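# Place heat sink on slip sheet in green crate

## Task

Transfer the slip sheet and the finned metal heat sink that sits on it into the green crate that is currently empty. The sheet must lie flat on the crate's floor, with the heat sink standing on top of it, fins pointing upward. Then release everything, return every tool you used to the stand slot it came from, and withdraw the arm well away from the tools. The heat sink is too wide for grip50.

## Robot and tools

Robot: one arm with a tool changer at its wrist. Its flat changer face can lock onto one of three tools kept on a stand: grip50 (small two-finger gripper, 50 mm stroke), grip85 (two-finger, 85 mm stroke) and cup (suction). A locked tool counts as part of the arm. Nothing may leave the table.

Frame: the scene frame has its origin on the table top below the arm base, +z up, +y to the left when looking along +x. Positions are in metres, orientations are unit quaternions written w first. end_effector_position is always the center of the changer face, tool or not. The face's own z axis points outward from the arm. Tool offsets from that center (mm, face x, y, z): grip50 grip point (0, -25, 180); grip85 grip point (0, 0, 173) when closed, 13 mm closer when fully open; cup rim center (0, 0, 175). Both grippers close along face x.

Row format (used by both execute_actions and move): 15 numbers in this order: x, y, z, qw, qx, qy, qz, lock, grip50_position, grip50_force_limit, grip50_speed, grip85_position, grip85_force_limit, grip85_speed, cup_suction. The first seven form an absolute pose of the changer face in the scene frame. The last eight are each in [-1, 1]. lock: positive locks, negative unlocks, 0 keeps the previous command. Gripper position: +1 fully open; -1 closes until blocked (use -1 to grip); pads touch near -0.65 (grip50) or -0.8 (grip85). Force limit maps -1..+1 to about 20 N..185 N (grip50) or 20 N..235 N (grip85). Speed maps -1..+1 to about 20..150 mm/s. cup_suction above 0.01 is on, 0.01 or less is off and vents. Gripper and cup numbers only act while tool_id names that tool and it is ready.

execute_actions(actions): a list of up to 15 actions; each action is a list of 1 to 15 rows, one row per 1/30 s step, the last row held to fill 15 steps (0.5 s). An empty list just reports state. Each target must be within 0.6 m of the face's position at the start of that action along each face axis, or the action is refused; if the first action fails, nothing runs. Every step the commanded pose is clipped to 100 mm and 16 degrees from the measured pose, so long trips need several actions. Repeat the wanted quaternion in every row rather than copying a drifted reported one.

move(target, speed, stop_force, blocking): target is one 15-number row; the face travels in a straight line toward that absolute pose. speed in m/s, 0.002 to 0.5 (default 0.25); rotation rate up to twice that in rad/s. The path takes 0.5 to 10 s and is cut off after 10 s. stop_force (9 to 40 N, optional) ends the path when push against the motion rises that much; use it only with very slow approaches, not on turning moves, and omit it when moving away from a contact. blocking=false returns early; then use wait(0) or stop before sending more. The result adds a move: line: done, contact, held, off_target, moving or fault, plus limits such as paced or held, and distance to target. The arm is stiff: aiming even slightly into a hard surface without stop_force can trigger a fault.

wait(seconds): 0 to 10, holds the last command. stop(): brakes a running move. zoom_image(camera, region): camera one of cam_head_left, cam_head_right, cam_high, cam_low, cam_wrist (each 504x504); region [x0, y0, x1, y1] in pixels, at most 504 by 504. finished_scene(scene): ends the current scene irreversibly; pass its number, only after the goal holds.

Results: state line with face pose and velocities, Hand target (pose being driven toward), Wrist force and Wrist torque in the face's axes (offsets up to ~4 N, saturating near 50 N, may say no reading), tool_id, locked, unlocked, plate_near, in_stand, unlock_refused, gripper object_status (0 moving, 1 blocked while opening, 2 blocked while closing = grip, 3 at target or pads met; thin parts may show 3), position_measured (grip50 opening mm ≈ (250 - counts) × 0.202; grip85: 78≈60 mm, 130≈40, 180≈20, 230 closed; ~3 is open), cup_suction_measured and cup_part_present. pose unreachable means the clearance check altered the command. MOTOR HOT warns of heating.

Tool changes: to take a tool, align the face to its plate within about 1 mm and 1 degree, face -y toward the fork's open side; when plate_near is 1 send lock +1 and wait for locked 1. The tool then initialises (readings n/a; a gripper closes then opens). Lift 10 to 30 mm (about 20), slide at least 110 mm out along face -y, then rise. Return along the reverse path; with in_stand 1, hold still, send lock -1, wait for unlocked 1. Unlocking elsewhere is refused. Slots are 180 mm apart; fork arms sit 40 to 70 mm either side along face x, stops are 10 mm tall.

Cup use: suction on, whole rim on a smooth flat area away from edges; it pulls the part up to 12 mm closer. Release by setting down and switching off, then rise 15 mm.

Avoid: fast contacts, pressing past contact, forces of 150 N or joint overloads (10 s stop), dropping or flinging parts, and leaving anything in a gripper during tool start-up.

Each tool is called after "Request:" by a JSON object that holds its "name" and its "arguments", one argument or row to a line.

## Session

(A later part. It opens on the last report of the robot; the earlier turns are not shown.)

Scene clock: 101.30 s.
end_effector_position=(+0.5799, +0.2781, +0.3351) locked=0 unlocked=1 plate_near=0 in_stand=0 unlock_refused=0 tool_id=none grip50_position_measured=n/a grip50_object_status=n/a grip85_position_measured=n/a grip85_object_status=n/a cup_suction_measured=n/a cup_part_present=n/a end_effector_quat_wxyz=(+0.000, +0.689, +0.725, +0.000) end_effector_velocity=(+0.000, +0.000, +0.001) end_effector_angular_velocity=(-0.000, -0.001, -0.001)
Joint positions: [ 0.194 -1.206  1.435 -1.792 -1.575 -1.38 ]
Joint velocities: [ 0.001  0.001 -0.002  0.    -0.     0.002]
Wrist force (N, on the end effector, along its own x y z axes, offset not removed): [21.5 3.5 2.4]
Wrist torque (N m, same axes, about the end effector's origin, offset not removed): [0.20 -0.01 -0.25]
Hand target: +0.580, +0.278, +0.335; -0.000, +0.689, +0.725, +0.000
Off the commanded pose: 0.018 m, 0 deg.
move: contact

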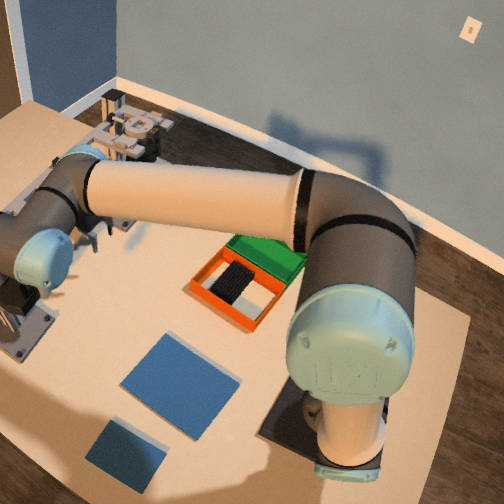

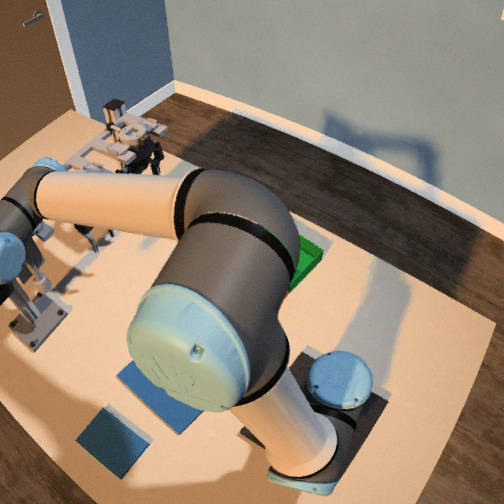

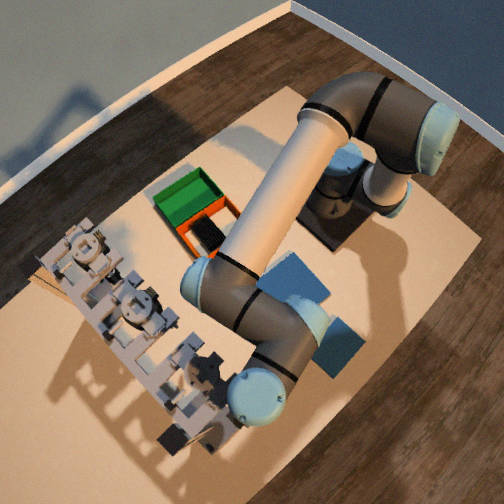

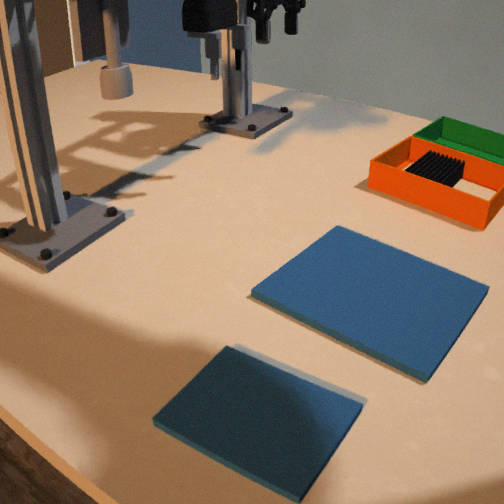

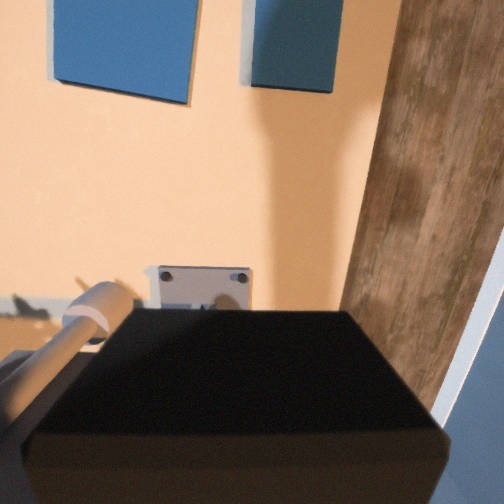

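Request:
{"name": "move", "arguments": {
  "target": [0.58,0.285,0.39,0,0.689,0.7248,0,0,1,0,0,1,0,0,-1],
  "speed": 0.1
}}

Request:
{"name": "move", "arguments": {
  "target": [0.641,-0.1808,0.385,0,0.689,0.7248,0,0,1,0,0,1,0,0,-1],
  "speed": 0.3
}}

Request:
{"name": "move", "arguments": {
  "target": [0.641,-0.1808,0.374,0,0.689,0.7248,0,0,1,0,0,1,0,0,-1],
  "speed": 0.03
}}

Request:
{"name": "move", "arguments": {
  "target": [0.641,-0.1808,0.355,0,0.689,0.7248,0,0,1,0,0,1,0,0,-1],
  "speed": 0.004,
  "stop_force": 10
}}

Scene clock: 108.77 s.
end_effector_position=(+0.5801, +0.2850, +0.3899) locked=0 unlocked=1 plate_near=0 in_stand=0 unlock_refused=0 tool_id=none grip50_position_measured=n/a grip50_object_status=n/a grip85_position_measured=n/a grip85_object_status=n/a cup_suction_measured=n/a cup_part_present=n/a end_effector_quat_wxyz=(+0.000, +0.689, +0.725, +0.000) end_effector_velocity=(+0.000, +0.000, +0.002) end_effector_angular_velocity=(-0.001, +0.001, +0.001)
Joint positions: [ 0.205 -1.218  1.31  -1.655 -1.575 -1.369]
Joint velocities: [ 0.     0.002 -0.006  0.006 -0.    -0.   ]
Wrist force (N, on the end effector, along its own x y z axes, offset not removed): [0.6 -0.8 -5.1]
Wrist torque (N m, same axes, about the end effector's origin, offset not removed): [0.03 -0.04 -0.30]
Hand target: +0.580, +0.285, +0.390; +0.000, +0.689, +0.725, -0.000
Off the commanded pose: 0.000 m, 0 deg.
move: done

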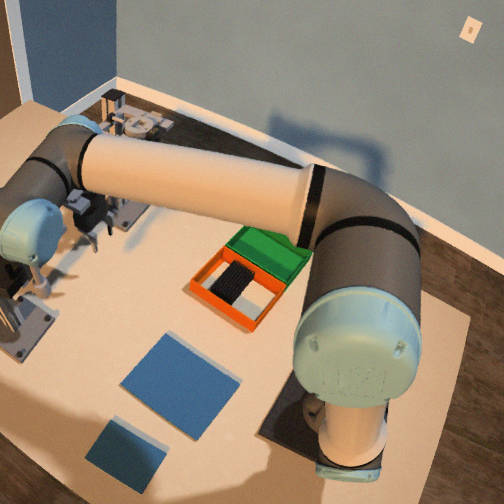

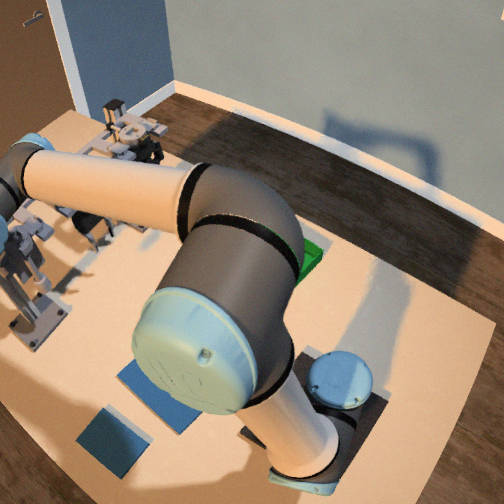

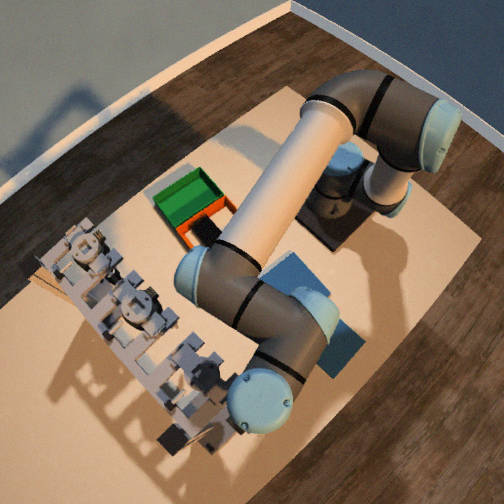

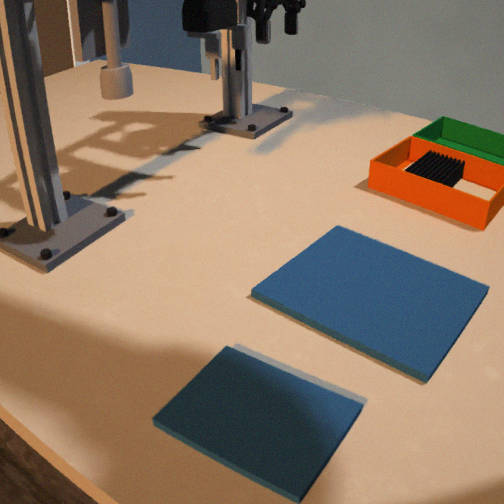

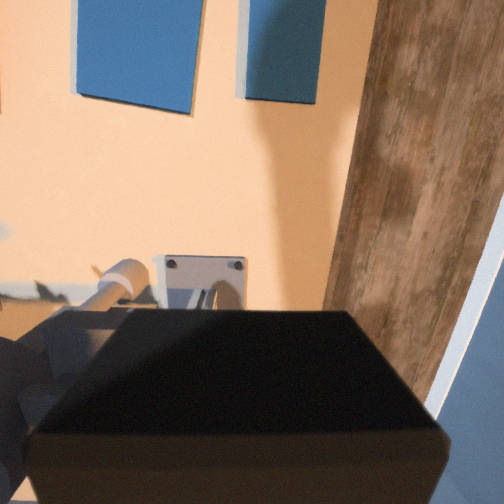

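Scene clock: 110.97 s.
end_effector_position=(+0.6407, -0.1806, +0.3850) locked=0 unlocked=1 plate_near=0 in_stand=0 unlock_refused=0 tool_id=none grip50_position_measured=n/a grip50_object_status=n/a grip85_position_measured=n/a grip85_object_status=n/a cup_suction_measured=n/a cup_part_present=n/a end_effector_quat_wxyz=(-0.000, +0.689, +0.725, +0.000) end_effector_velocity=(+0.001, -0.002, +0.000) end_effector_angular_velocity=(+0.001, -0.001, -0.000)
Joint positions: [-0.518 -1.175  1.256 -1.649 -1.578 -2.091]
Joint velocities: [-0.002  0.003 -0.005  0.001  0.001 -0.001]
Wrist force (N, on the end effector, along its own x y z axes, offset not removed): [-0.8 -0.4 -4.2]
Wrist torque (N m, same axes, about the end effector's origin, offset not removed): [-0.17 0.17 -0.09]
Hand target: +0.641, -0.181, +0.385; -0.000, +0.689, +0.725, +0.000
Off the commanded pose: 0.000 m, 0 deg.
move: done

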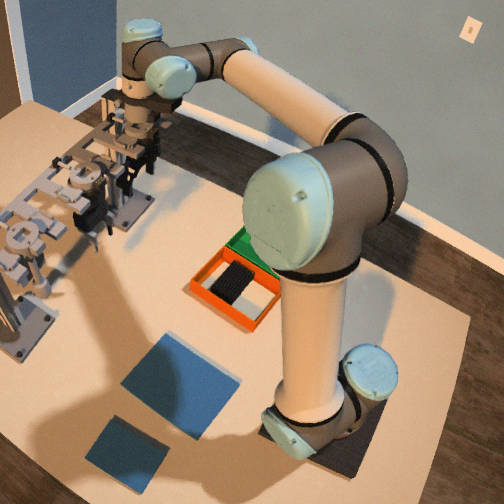

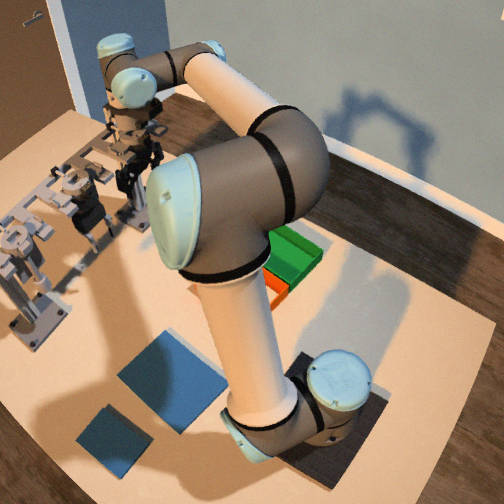

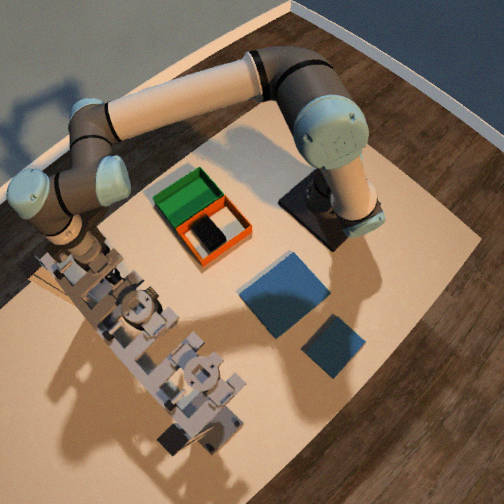

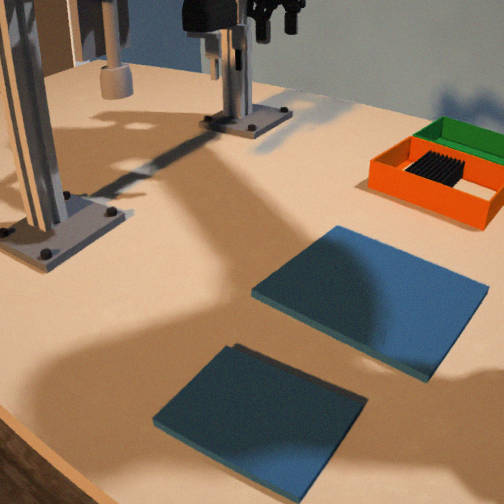

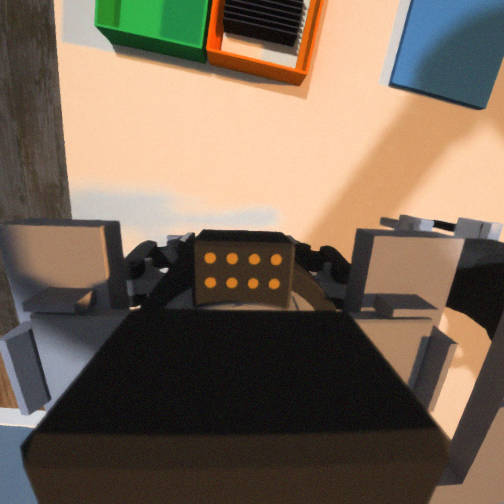

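Scene clock: 111.73 s.
end_effector_position=(+0.6410, -0.1809, +0.3742) locked=0 unlocked=1 plate_near=0 in_stand=0 unlock_refused=0 tool_id=none grip50_position_measured=n/a grip50_object_status=n/a grip85_position_measured=n/a grip85_object_status=n/a cup_suction_measured=n/a cup_part_present=n/a end_effector_quat_wxyz=(-0.000, +0.689, +0.725, +0.000) end_effector_velocity=(-0.000, +0.000, -0.002) end_effector_angular_velocity=(-0.000, -0.000, -0.000)
Joint positions: [-0.518 -1.172  1.279 -1.676 -1.579 -2.091]
Joint velocities: [ 0.     0.     0.005 -0.005 -0.     0.   ]
Wrist force (N, on the end effector, along its own x y z axes, offset not removed): [0.3 -0.8 -2.4]
Wrist torque (N m, same axes, about the end effector's origin, offset not removed): [0.02 0.05 -0.14]
Hand target: +0.641, -0.181, +0.374; -0.000, +0.689, +0.725, -0.000
Off the commanded pose: 0.000 m, 0 deg.
move: done

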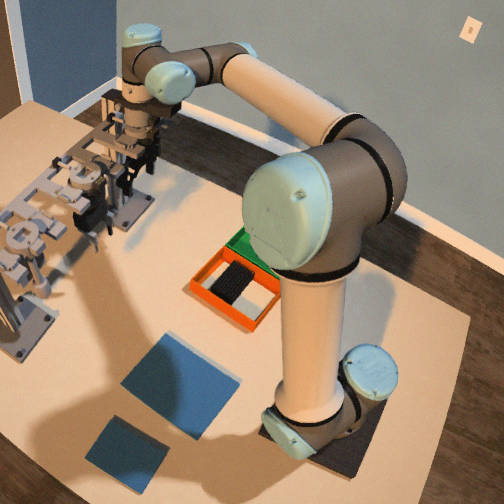

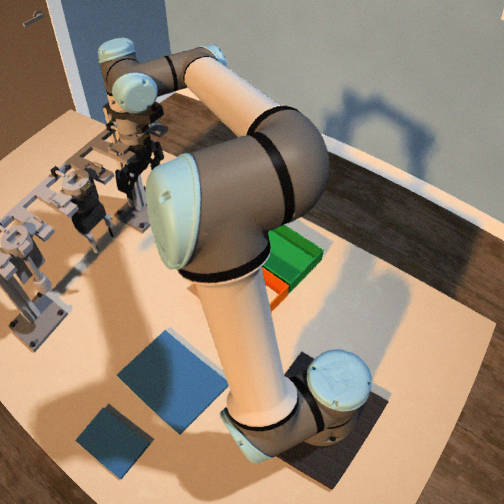

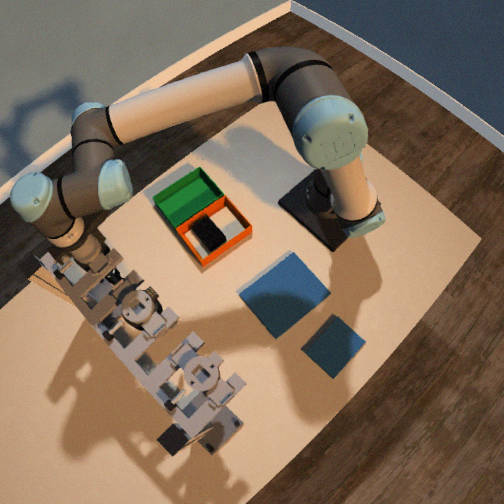

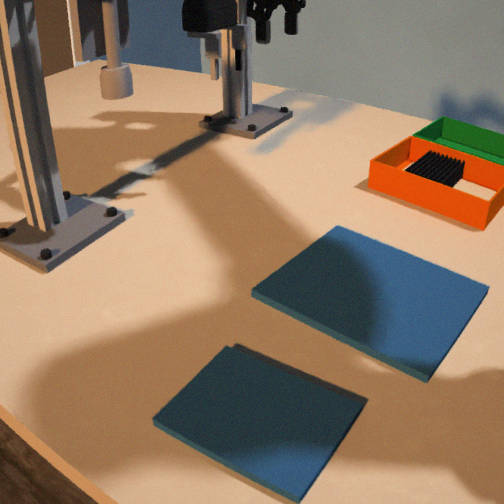

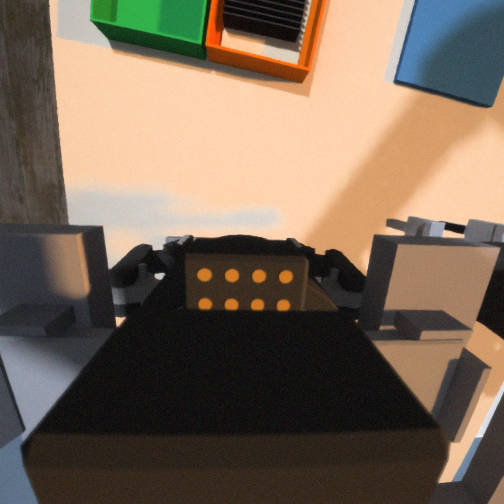

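Scene clock: 115.80 s.
end_effector_position=(+0.6410, -0.1808, +0.3596) locked=0 unlocked=1 plate_near=1 in_stand=1 unlock_refused=0 tool_id=none grip50_position_measured=n/a grip50_object_status=n/a grip85_position_measured=n/a grip85_object_status=n/a cup_suction_measured=n/a cup_part_present=n/a end_effector_quat_wxyz=(+0.000, +0.689, +0.725, +0.000) end_effector_velocity=(-0.000, +0.000, +0.001) end_effector_angular_velocity=(+0.002, +0.003, +0.000)
Joint positions: [-0.518 -1.168  1.311 -1.712 -1.579 -2.091]
Joint velocities: [-0.     0.    -0.003  0.006  0.001  0.   ]
Wrist force (N, on the end effector, along its own x y z axes, offset not removed): [3.1 -0.5 -19.4]
Wrist torque (N m, same axes, about the end effector's origin, offset not removed): [0.69 0.06 -0.17]
Hand target: +0.641, -0.181, +0.360; +0.000, +0.689, +0.725, +0.000
Off the commanded pose: 0.005 m, 0 deg.
move: contact

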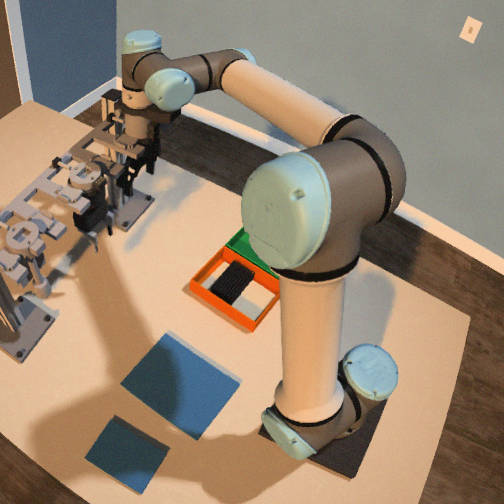

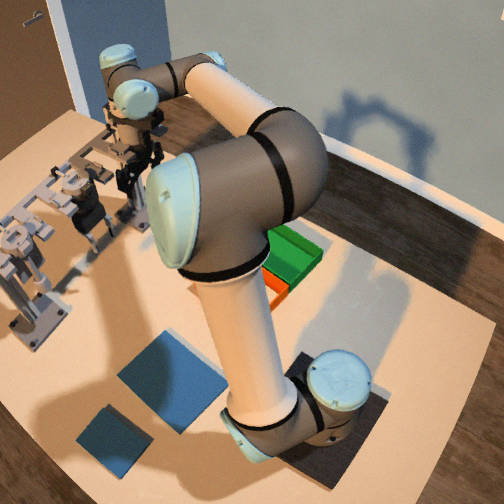

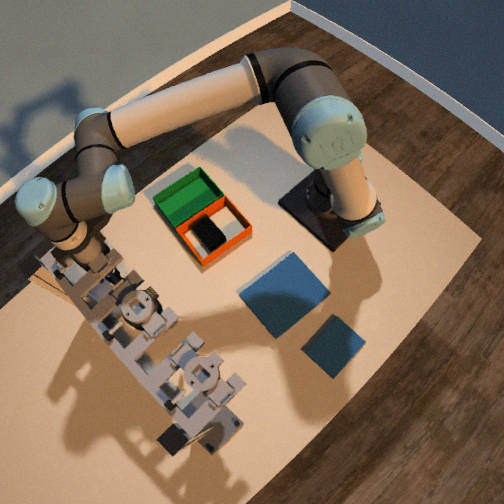

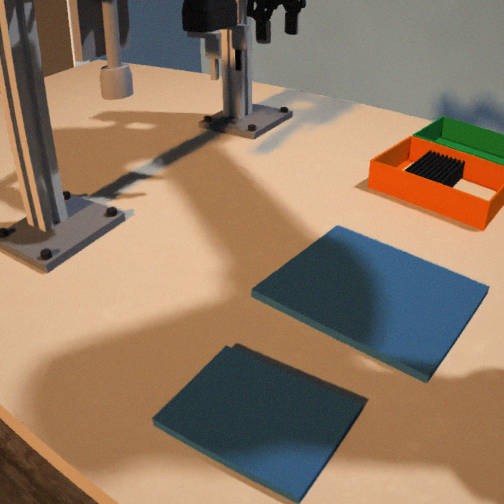

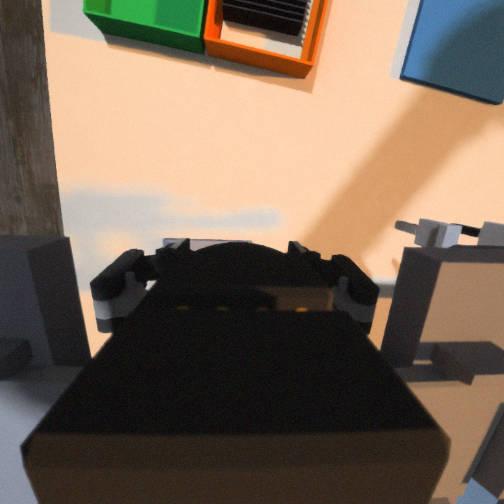

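Request:
{"name": "execute_actions", "arguments": {
  "actions": [
    [[0.641,-0.1808,0.3598,0,0.689,0.7248,0,1,1,0,0,1,0,0,-1]],
    [[0.641,-0.1808,0.3598,0,0.689,0.7248,0,1,1,0,0,1,0,0,-1]],
    [[0.641,-0.1808,0.3598,0,0.689,0.7248,0,1,1,0,0,1,0,0,-1]]
  ]
}}

Request:
{"name": "move", "arguments": {
  "target": [0.641,-0.1808,0.38,0,0.689,0.7248,0,0,1,0,0,1,0,0,-1],
  "speed": 0.04
}}

Request:
{"name": "move", "arguments": {
  "target": [0.5212,-0.1869,0.38,0,0.689,0.7248,0,0,1,0,0,1,0,0,-1],
  "speed": 0.1
}}

Request:
{"name": "move", "arguments": {
  "target": [0.37,-0.20,0.32,0,1,0,0,0,1,0,0,1,0,0,-1],
  "speed": 0.3
}}

Scene clock: 126.60 s.
end_effector_position=(+0.6410, -0.1808, +0.3598) locked=1 unlocked=0 plate_near=1 in_stand=1 unlock_refused=0 tool_id=grip85 grip50_position_measured=n/a grip50_object_status=n/a grip85_position_measured=n/a grip85_object_status=n/a cup_suction_measured=n/a cup_part_present=n/a end_effector_quat_wxyz=(+0.000, +0.689, +0.725, +0.000) end_effector_velocity=(-0.000, -0.000, +0.000) end_effector_angular_velocity=(-0.001, +0.000, -0.000)
Joint positions: [-0.518 -1.167  1.31  -1.711 -1.579 -2.091]
Joint velocities: [-0.    -0.     0.     0.    -0.001  0.   ]
Wrist force (N, on the end effector, along its own x y z axes, offset not removed): [-0.3 -1.2 -18.6]
Wrist torque (N m, same axes, about the end effector's origin, offset not removed): [-0.13 -0.72 -0.15]
Hand target: +0.641, -0.181, +0.360; -0.000, +0.689, +0.725, -0.000
Off the commanded pose: 0.000 m, 0 deg.

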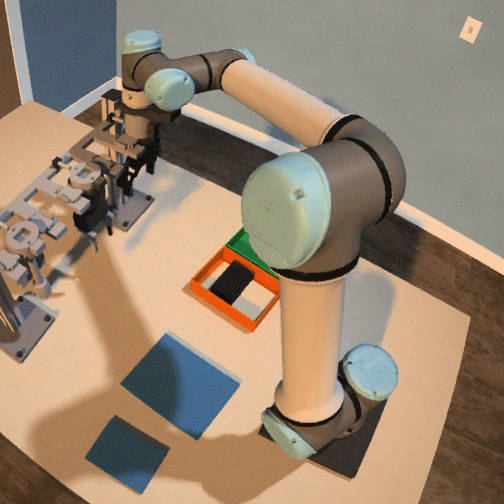

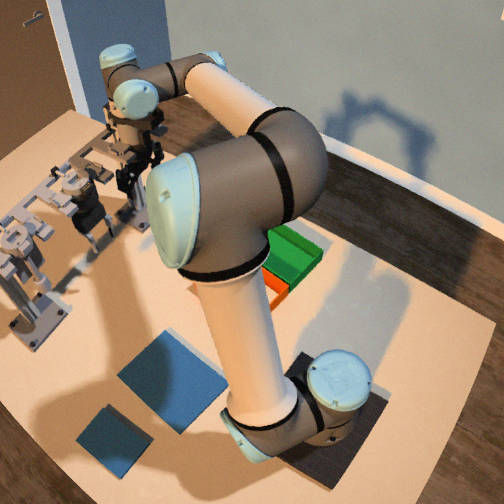

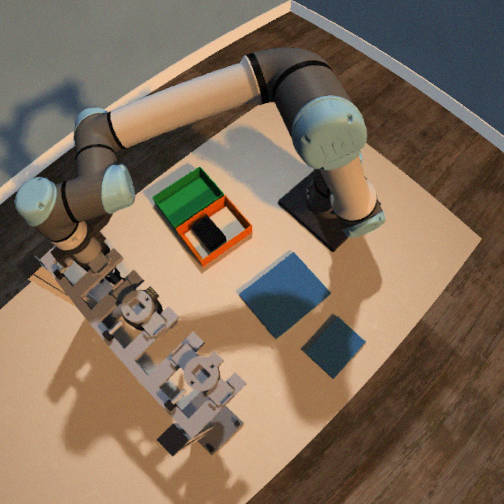

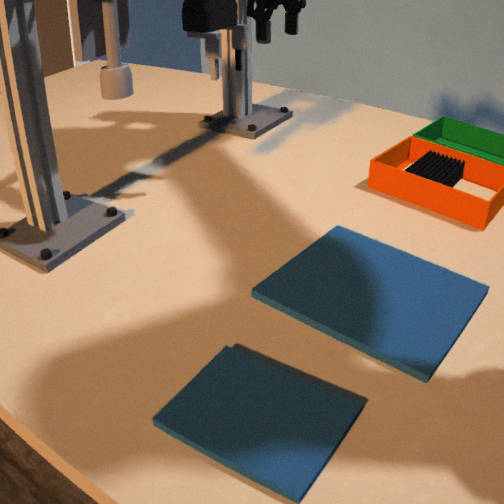

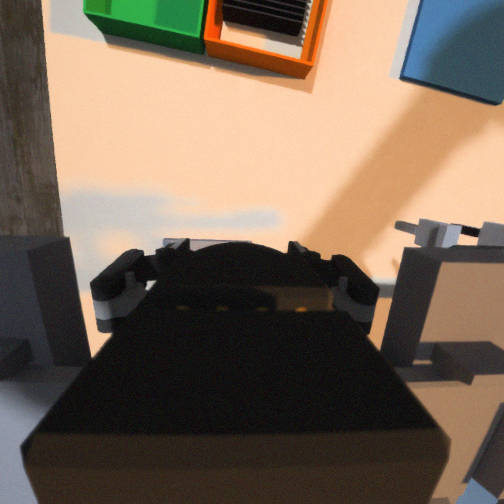

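Scene clock: 127.47 s.
end_effector_position=(+0.6410, -0.1808, +0.3798) locked=1 unlocked=0 plate_near=1 in_stand=0 unlock_refused=0 tool_id=grip85 grip50_position_measured=n/a grip50_object_status=n/a grip85_position_measured=n/a grip85_object_status=n/a cup_suction_measured=n/a cup_part_present=n/a end_effector_quat_wxyz=(+0.000, +0.689, +0.725, +0.000) end_effector_velocity=(+0.000, +0.000, +0.002) end_effector_angular_velocity=(+0.000, -0.000, -0.001)
Joint positions: [-0.518 -1.173  1.267 -1.662 -1.579 -2.091]
Joint velocities: [ 0.    -0.    -0.005  0.005  0.     0.001]
Wrist force (N, on the end effector, along its own x y z axes, offset not removed): [-1.9 -0.5 -3.1]
Wrist torque (N m, same axes, about the end effector's origin, offset not removed): [0.16 0.22 -0.29]
Hand target: +0.641, -0.181, +0.380; +0.000, +0.689, +0.725, +0.000
Off the commanded pose: 0.000 m, 0 deg.
move: done

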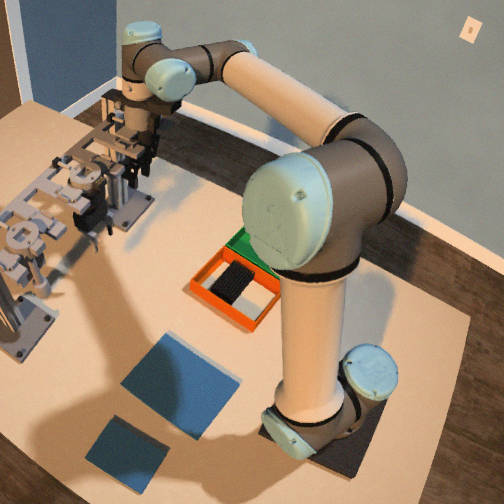

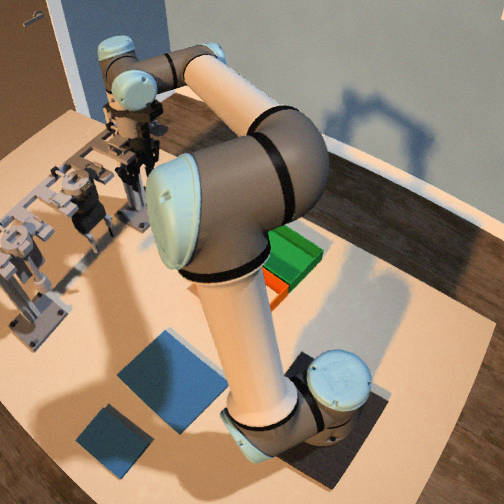

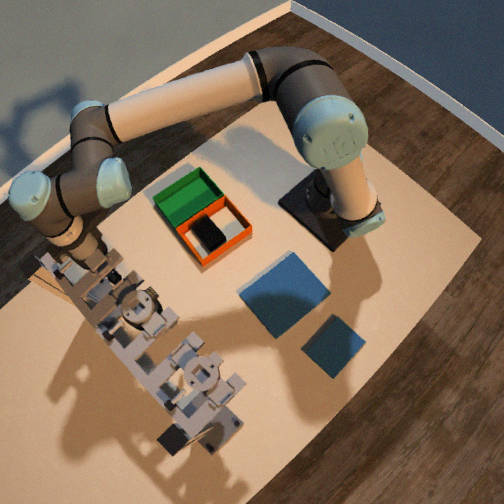

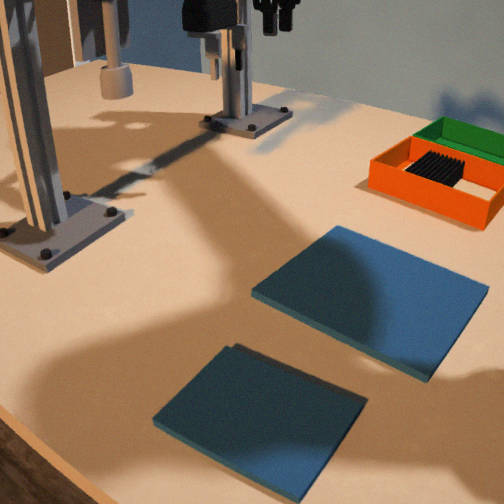

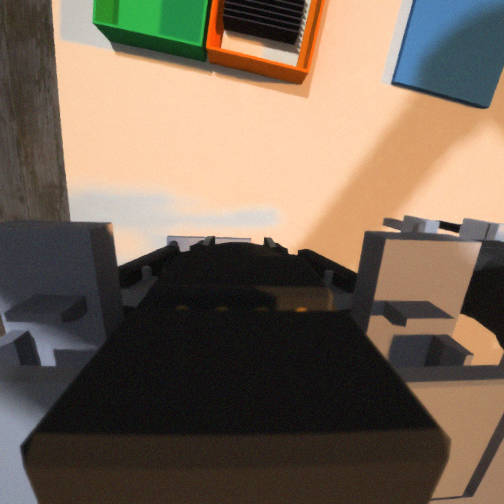

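Scene clock: 129.17 s.
end_effector_position=(+0.5213, -0.1868, +0.3801) locked=1 unlocked=0 plate_near=1 in_stand=0 unlock_refused=0 tool_id=grip85 grip50_position_measured=n/a grip50_object_status=n/a grip85_position_measured=n/a grip85_object_status=n/a cup_suction_measured=n/a cup_part_present=n/a end_effector_quat_wxyz=(-0.000, +0.689, +0.725, +0.000) end_effector_velocity=(-0.002, -0.000, +0.000) end_effector_angular_velocity=(+0.000, -0.001, -0.001)
Joint positions: [-0.627 -1.445  1.613 -1.737 -1.579 -2.2  ]
Joint velocities: [-0.002 -0.004  0.004 -0.001  0.001 -0.001]
Wrist force (N, on the end effector, along its own x y z axes, offset not removed): [2.8 -1.2 -1.5]
Wrist torque (N m, same axes, about the end effector's origin, offset not removed): [0.16 -0.13 -0.18]
Hand target: +0.521, -0.187, +0.380; -0.000, +0.689, +0.725, +0.000
Off the commanded pose: 0.000 m, 0 deg.
move: done

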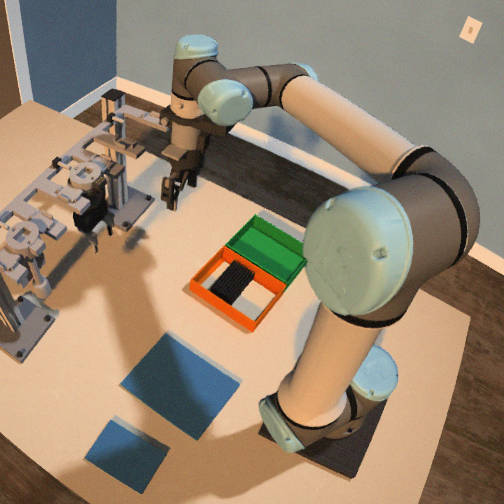

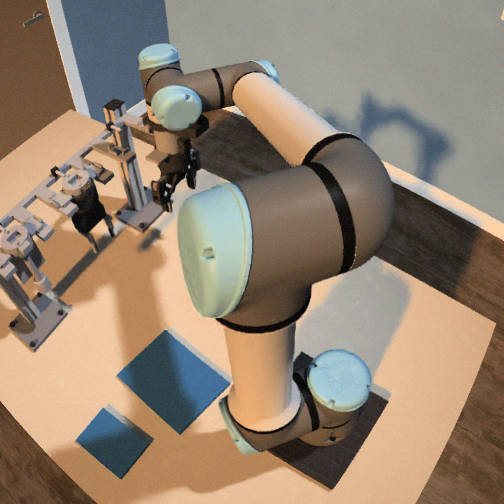

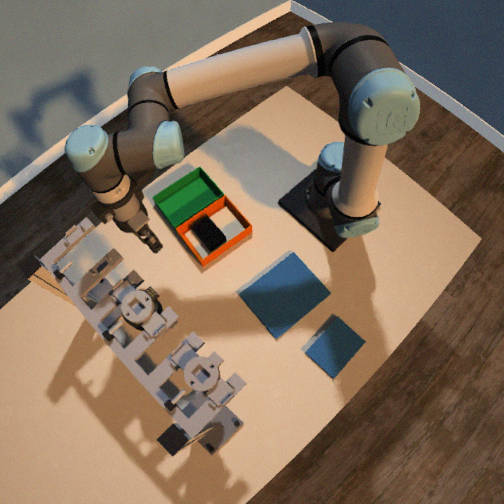

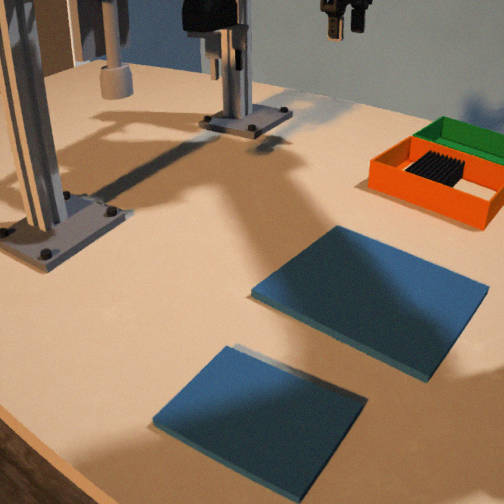

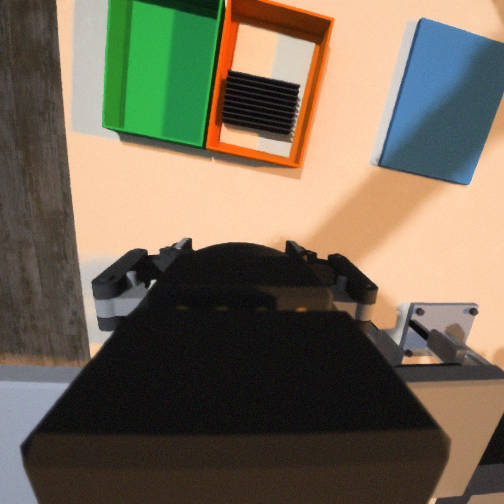

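Scene clock: 132.40 s.
end_effector_position=(+0.3700, -0.1998, +0.3202) locked=1 unlocked=0 plate_near=1 in_stand=0 unlock_refused=0 tool_id=grip85 grip50_position_measured=n/a grip50_object_status=n/a grip85_position_measured=3 grip85_object_status=3 cup_suction_measured=n/a cup_part_present=n/a end_effector_quat_wxyz=(-0.000, +1.000, +0.000, +0.000) end_effector_velocity=(-0.001, -0.000, -0.000) end_effector_angular_velocity=(-0.000, +0.000, -0.010)
Joint positions: [-0.856 -1.742  2.058 -1.887 -1.579 -0.809]
Joint velocities: [-0.002 -0.001  0.002 -0.001 -0.     0.008]
Wrist force (N, on the end effector, along its own x y z axes, offset not removed): [0.5 -1.1 -3.7]
Wrist torque (N m, same axes, about the end effector's origin, offset not removed): [0.01 -0.01 -0.05]
Hand target: +0.370, -0.200, +0.320; -0.000, +1.000, +0.000, +0.000
Off the commanded pose: 0.000 m, 0 deg.
move: done

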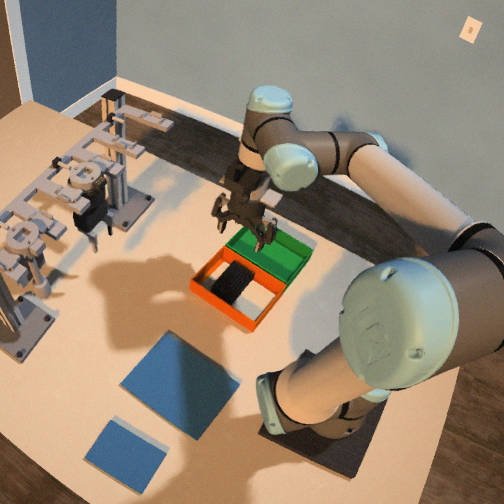

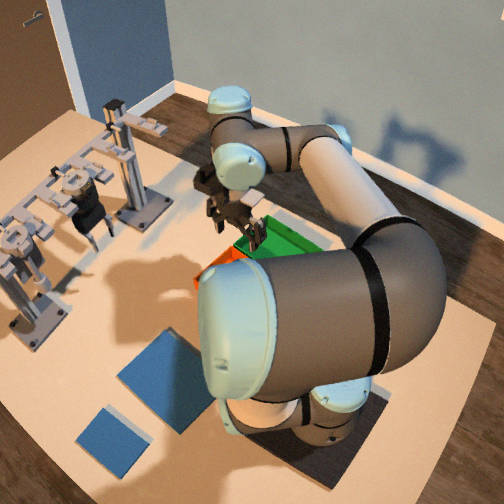

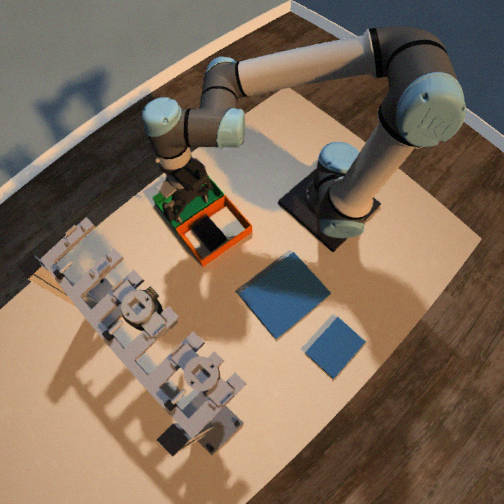

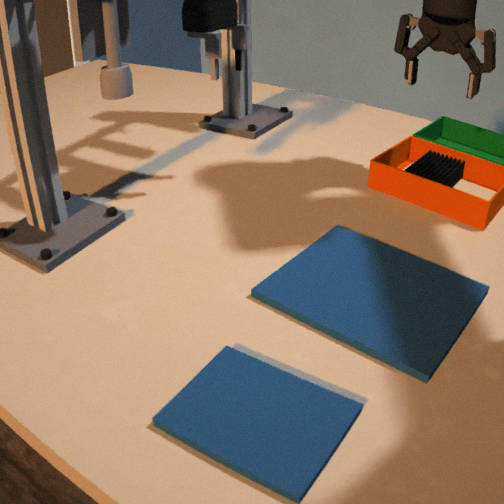

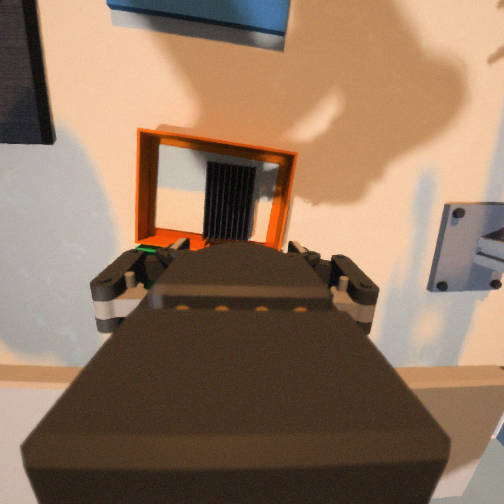

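Request:
{"name": "move", "arguments": {
  "target": [0.355,-0.23,0.26,0,0.9981,-0.061,0,0,1,0,0,1,0,0,-1],
  "speed": 0.15
}}

Scene clock: 138.43 s.
end_effector_position=(+0.3549, -0.2298, +0.2602) locked=1 unlocked=0 plate_near=1 in_stand=0 unlock_refused=0 tool_id=grip85 grip50_position_measured=n/a grip50_object_status=n/a grip85_position_measured=3 grip85_object_status=3 cup_suction_measured=n/a cup_part_present=n/a end_effector_quat_wxyz=(-0.000, +0.998, -0.061, -0.000) end_effector_velocity=(-0.000, -0.001, -0.002) end_effector_angular_velocity=(-0.000, -0.001, -0.003)
Joint positions: [-0.934 -1.673  2.165 -2.064 -1.58  -0.765]
Joint velocities: [-0.002  0.003  0.003 -0.007  0.001  0.001]
Wrist force (N, on the end effector, along its own x y z axes, offset not removed): [1.3 0.4 -0.3]
Wrist torque (N m, same axes, about the end effector's origin, offset not removed): [0.11 0.08 -0.26]
Hand target: +0.355, -0.230, +0.260; -0.000, +0.998, -0.061, +0.000
Off the commanded pose: 0.000 m, 0 deg.
move: done

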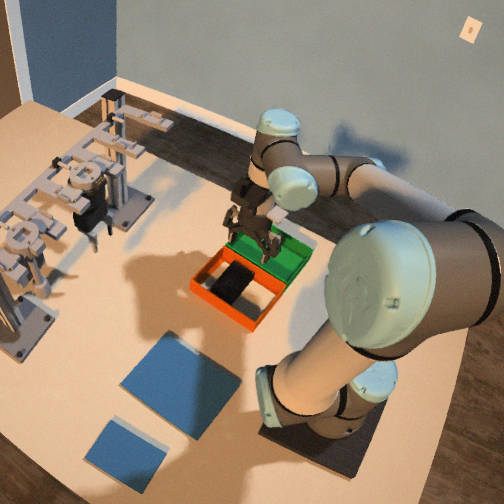

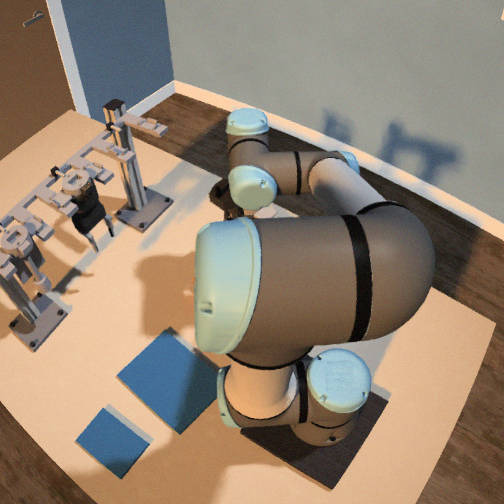

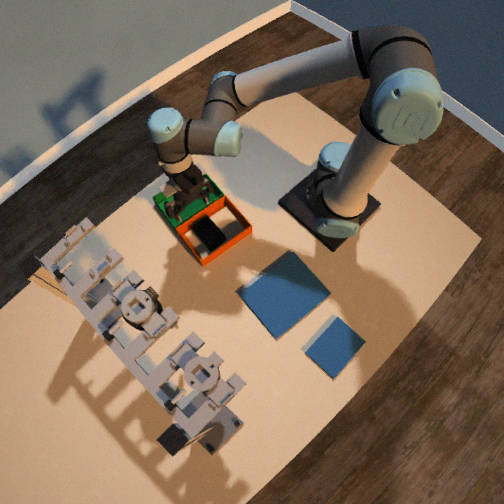

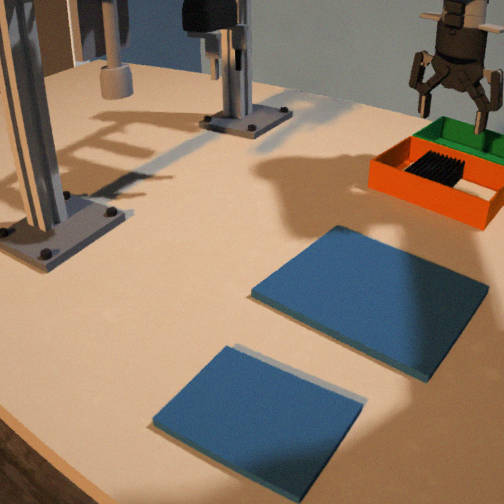

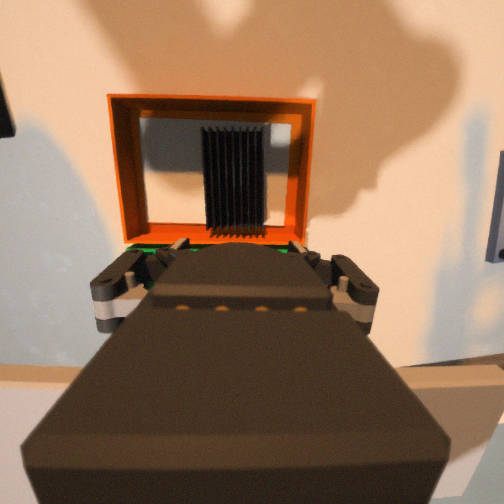

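Request:
{"name": "move", "arguments": {
  "target": [0.3587,-0.167,0.235,0,0.9992,-0.040,0,0,1,0,0,0.75,0,0,-1],
  "speed": 0.1
}}

Request:
{"name": "zoom_image", "arguments": {
  "camera": "cam_low",
  "region": [340,40,504,240]
}}

Request:
{"name": "zoom_image", "arguments": {
  "camera": "cam_wrist",
  "region": [80,100,400,320]
}}

Scene clock: 148.00 s.
end_effector_position=(+0.3586, -0.1672, +0.2351) locked=1 unlocked=0 plate_near=1 in_stand=0 unlock_refused=0 tool_id=grip85 grip50_position_measured=n/a grip50_object_status=n/a grip85_position_measured=35 grip85_object_status=3 cup_suction_measured=n/a cup_part_present=n/a end_effector_quat_wxyz=(+0.000, +0.999, -0.040, -0.000) end_effector_velocity=(+0.000, +0.002, -0.001) end_effector_angular_velocity=(-0.001, +0.000, +0.001)
Joint positions: [-0.819 -1.707  2.27  -2.133 -1.58  -0.691]
Joint velocities: [ 0.004 -0.     0.003 -0.002 -0.001  0.003]
Wrist force (N, on the end effector, along its own x y z axes, offset not removed): [0.1 -0.3 -3.8]
Wrist torque (N m, same axes, about the end effector's origin, offset not removed): [0.07 0.08 -0.23]
Hand target: +0.359, -0.167, +0.235; +0.000, +0.999, -0.040, -0.000
Off the commanded pose: 0.000 m, 0 deg.
move: done

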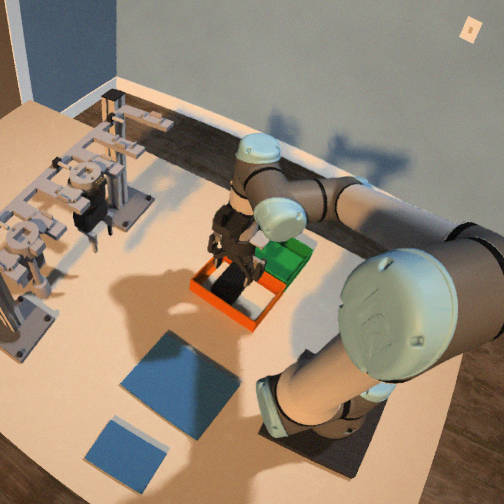

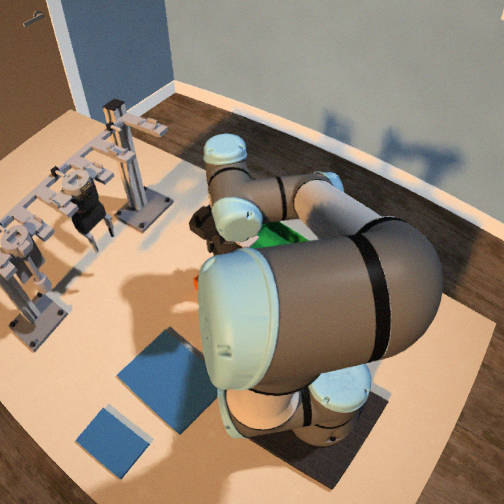

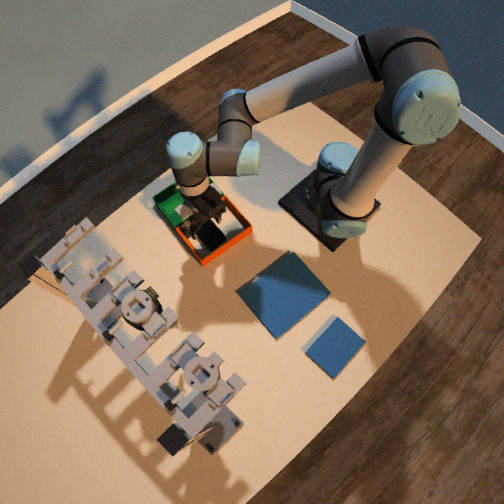

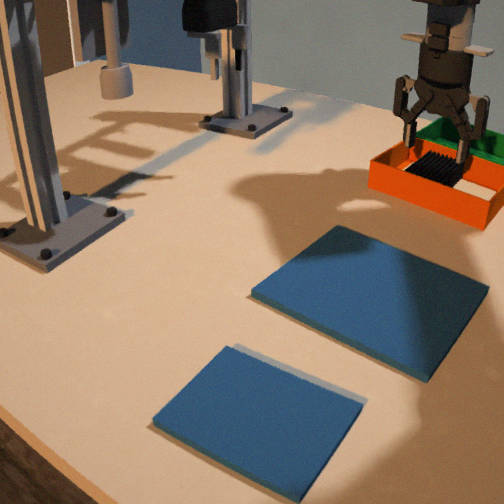

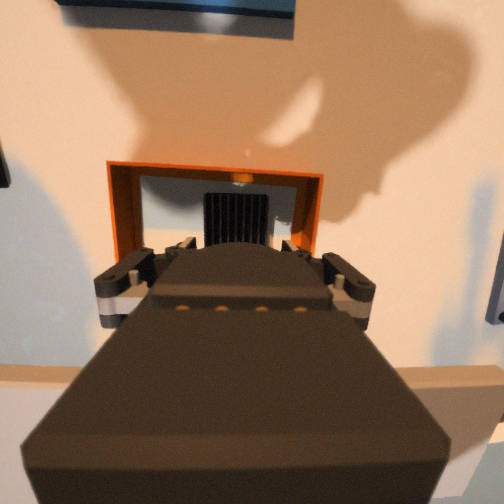

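Region (340, 40, 504, 240) of cam_low's 504x504 image, scaled by 2.520, with more detail than that image has; it fills the left 413 columns of this view, and the rest is white.

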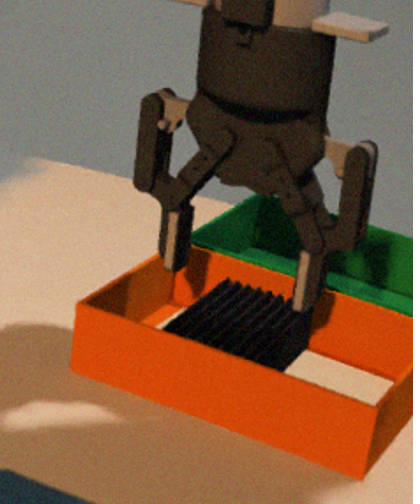

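Region (80, 100, 400, 320) of cam_wrist's 504x504 image, scaled by 1.575, with more detail than that image has; it fills the top 346 rows of this view, and the rest is white.

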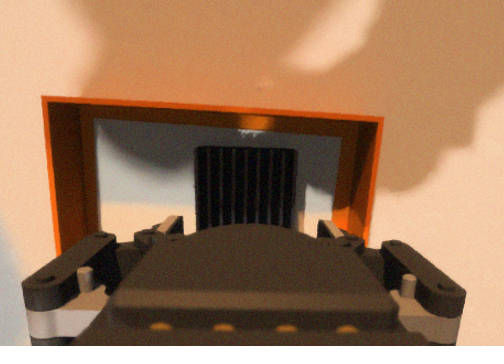

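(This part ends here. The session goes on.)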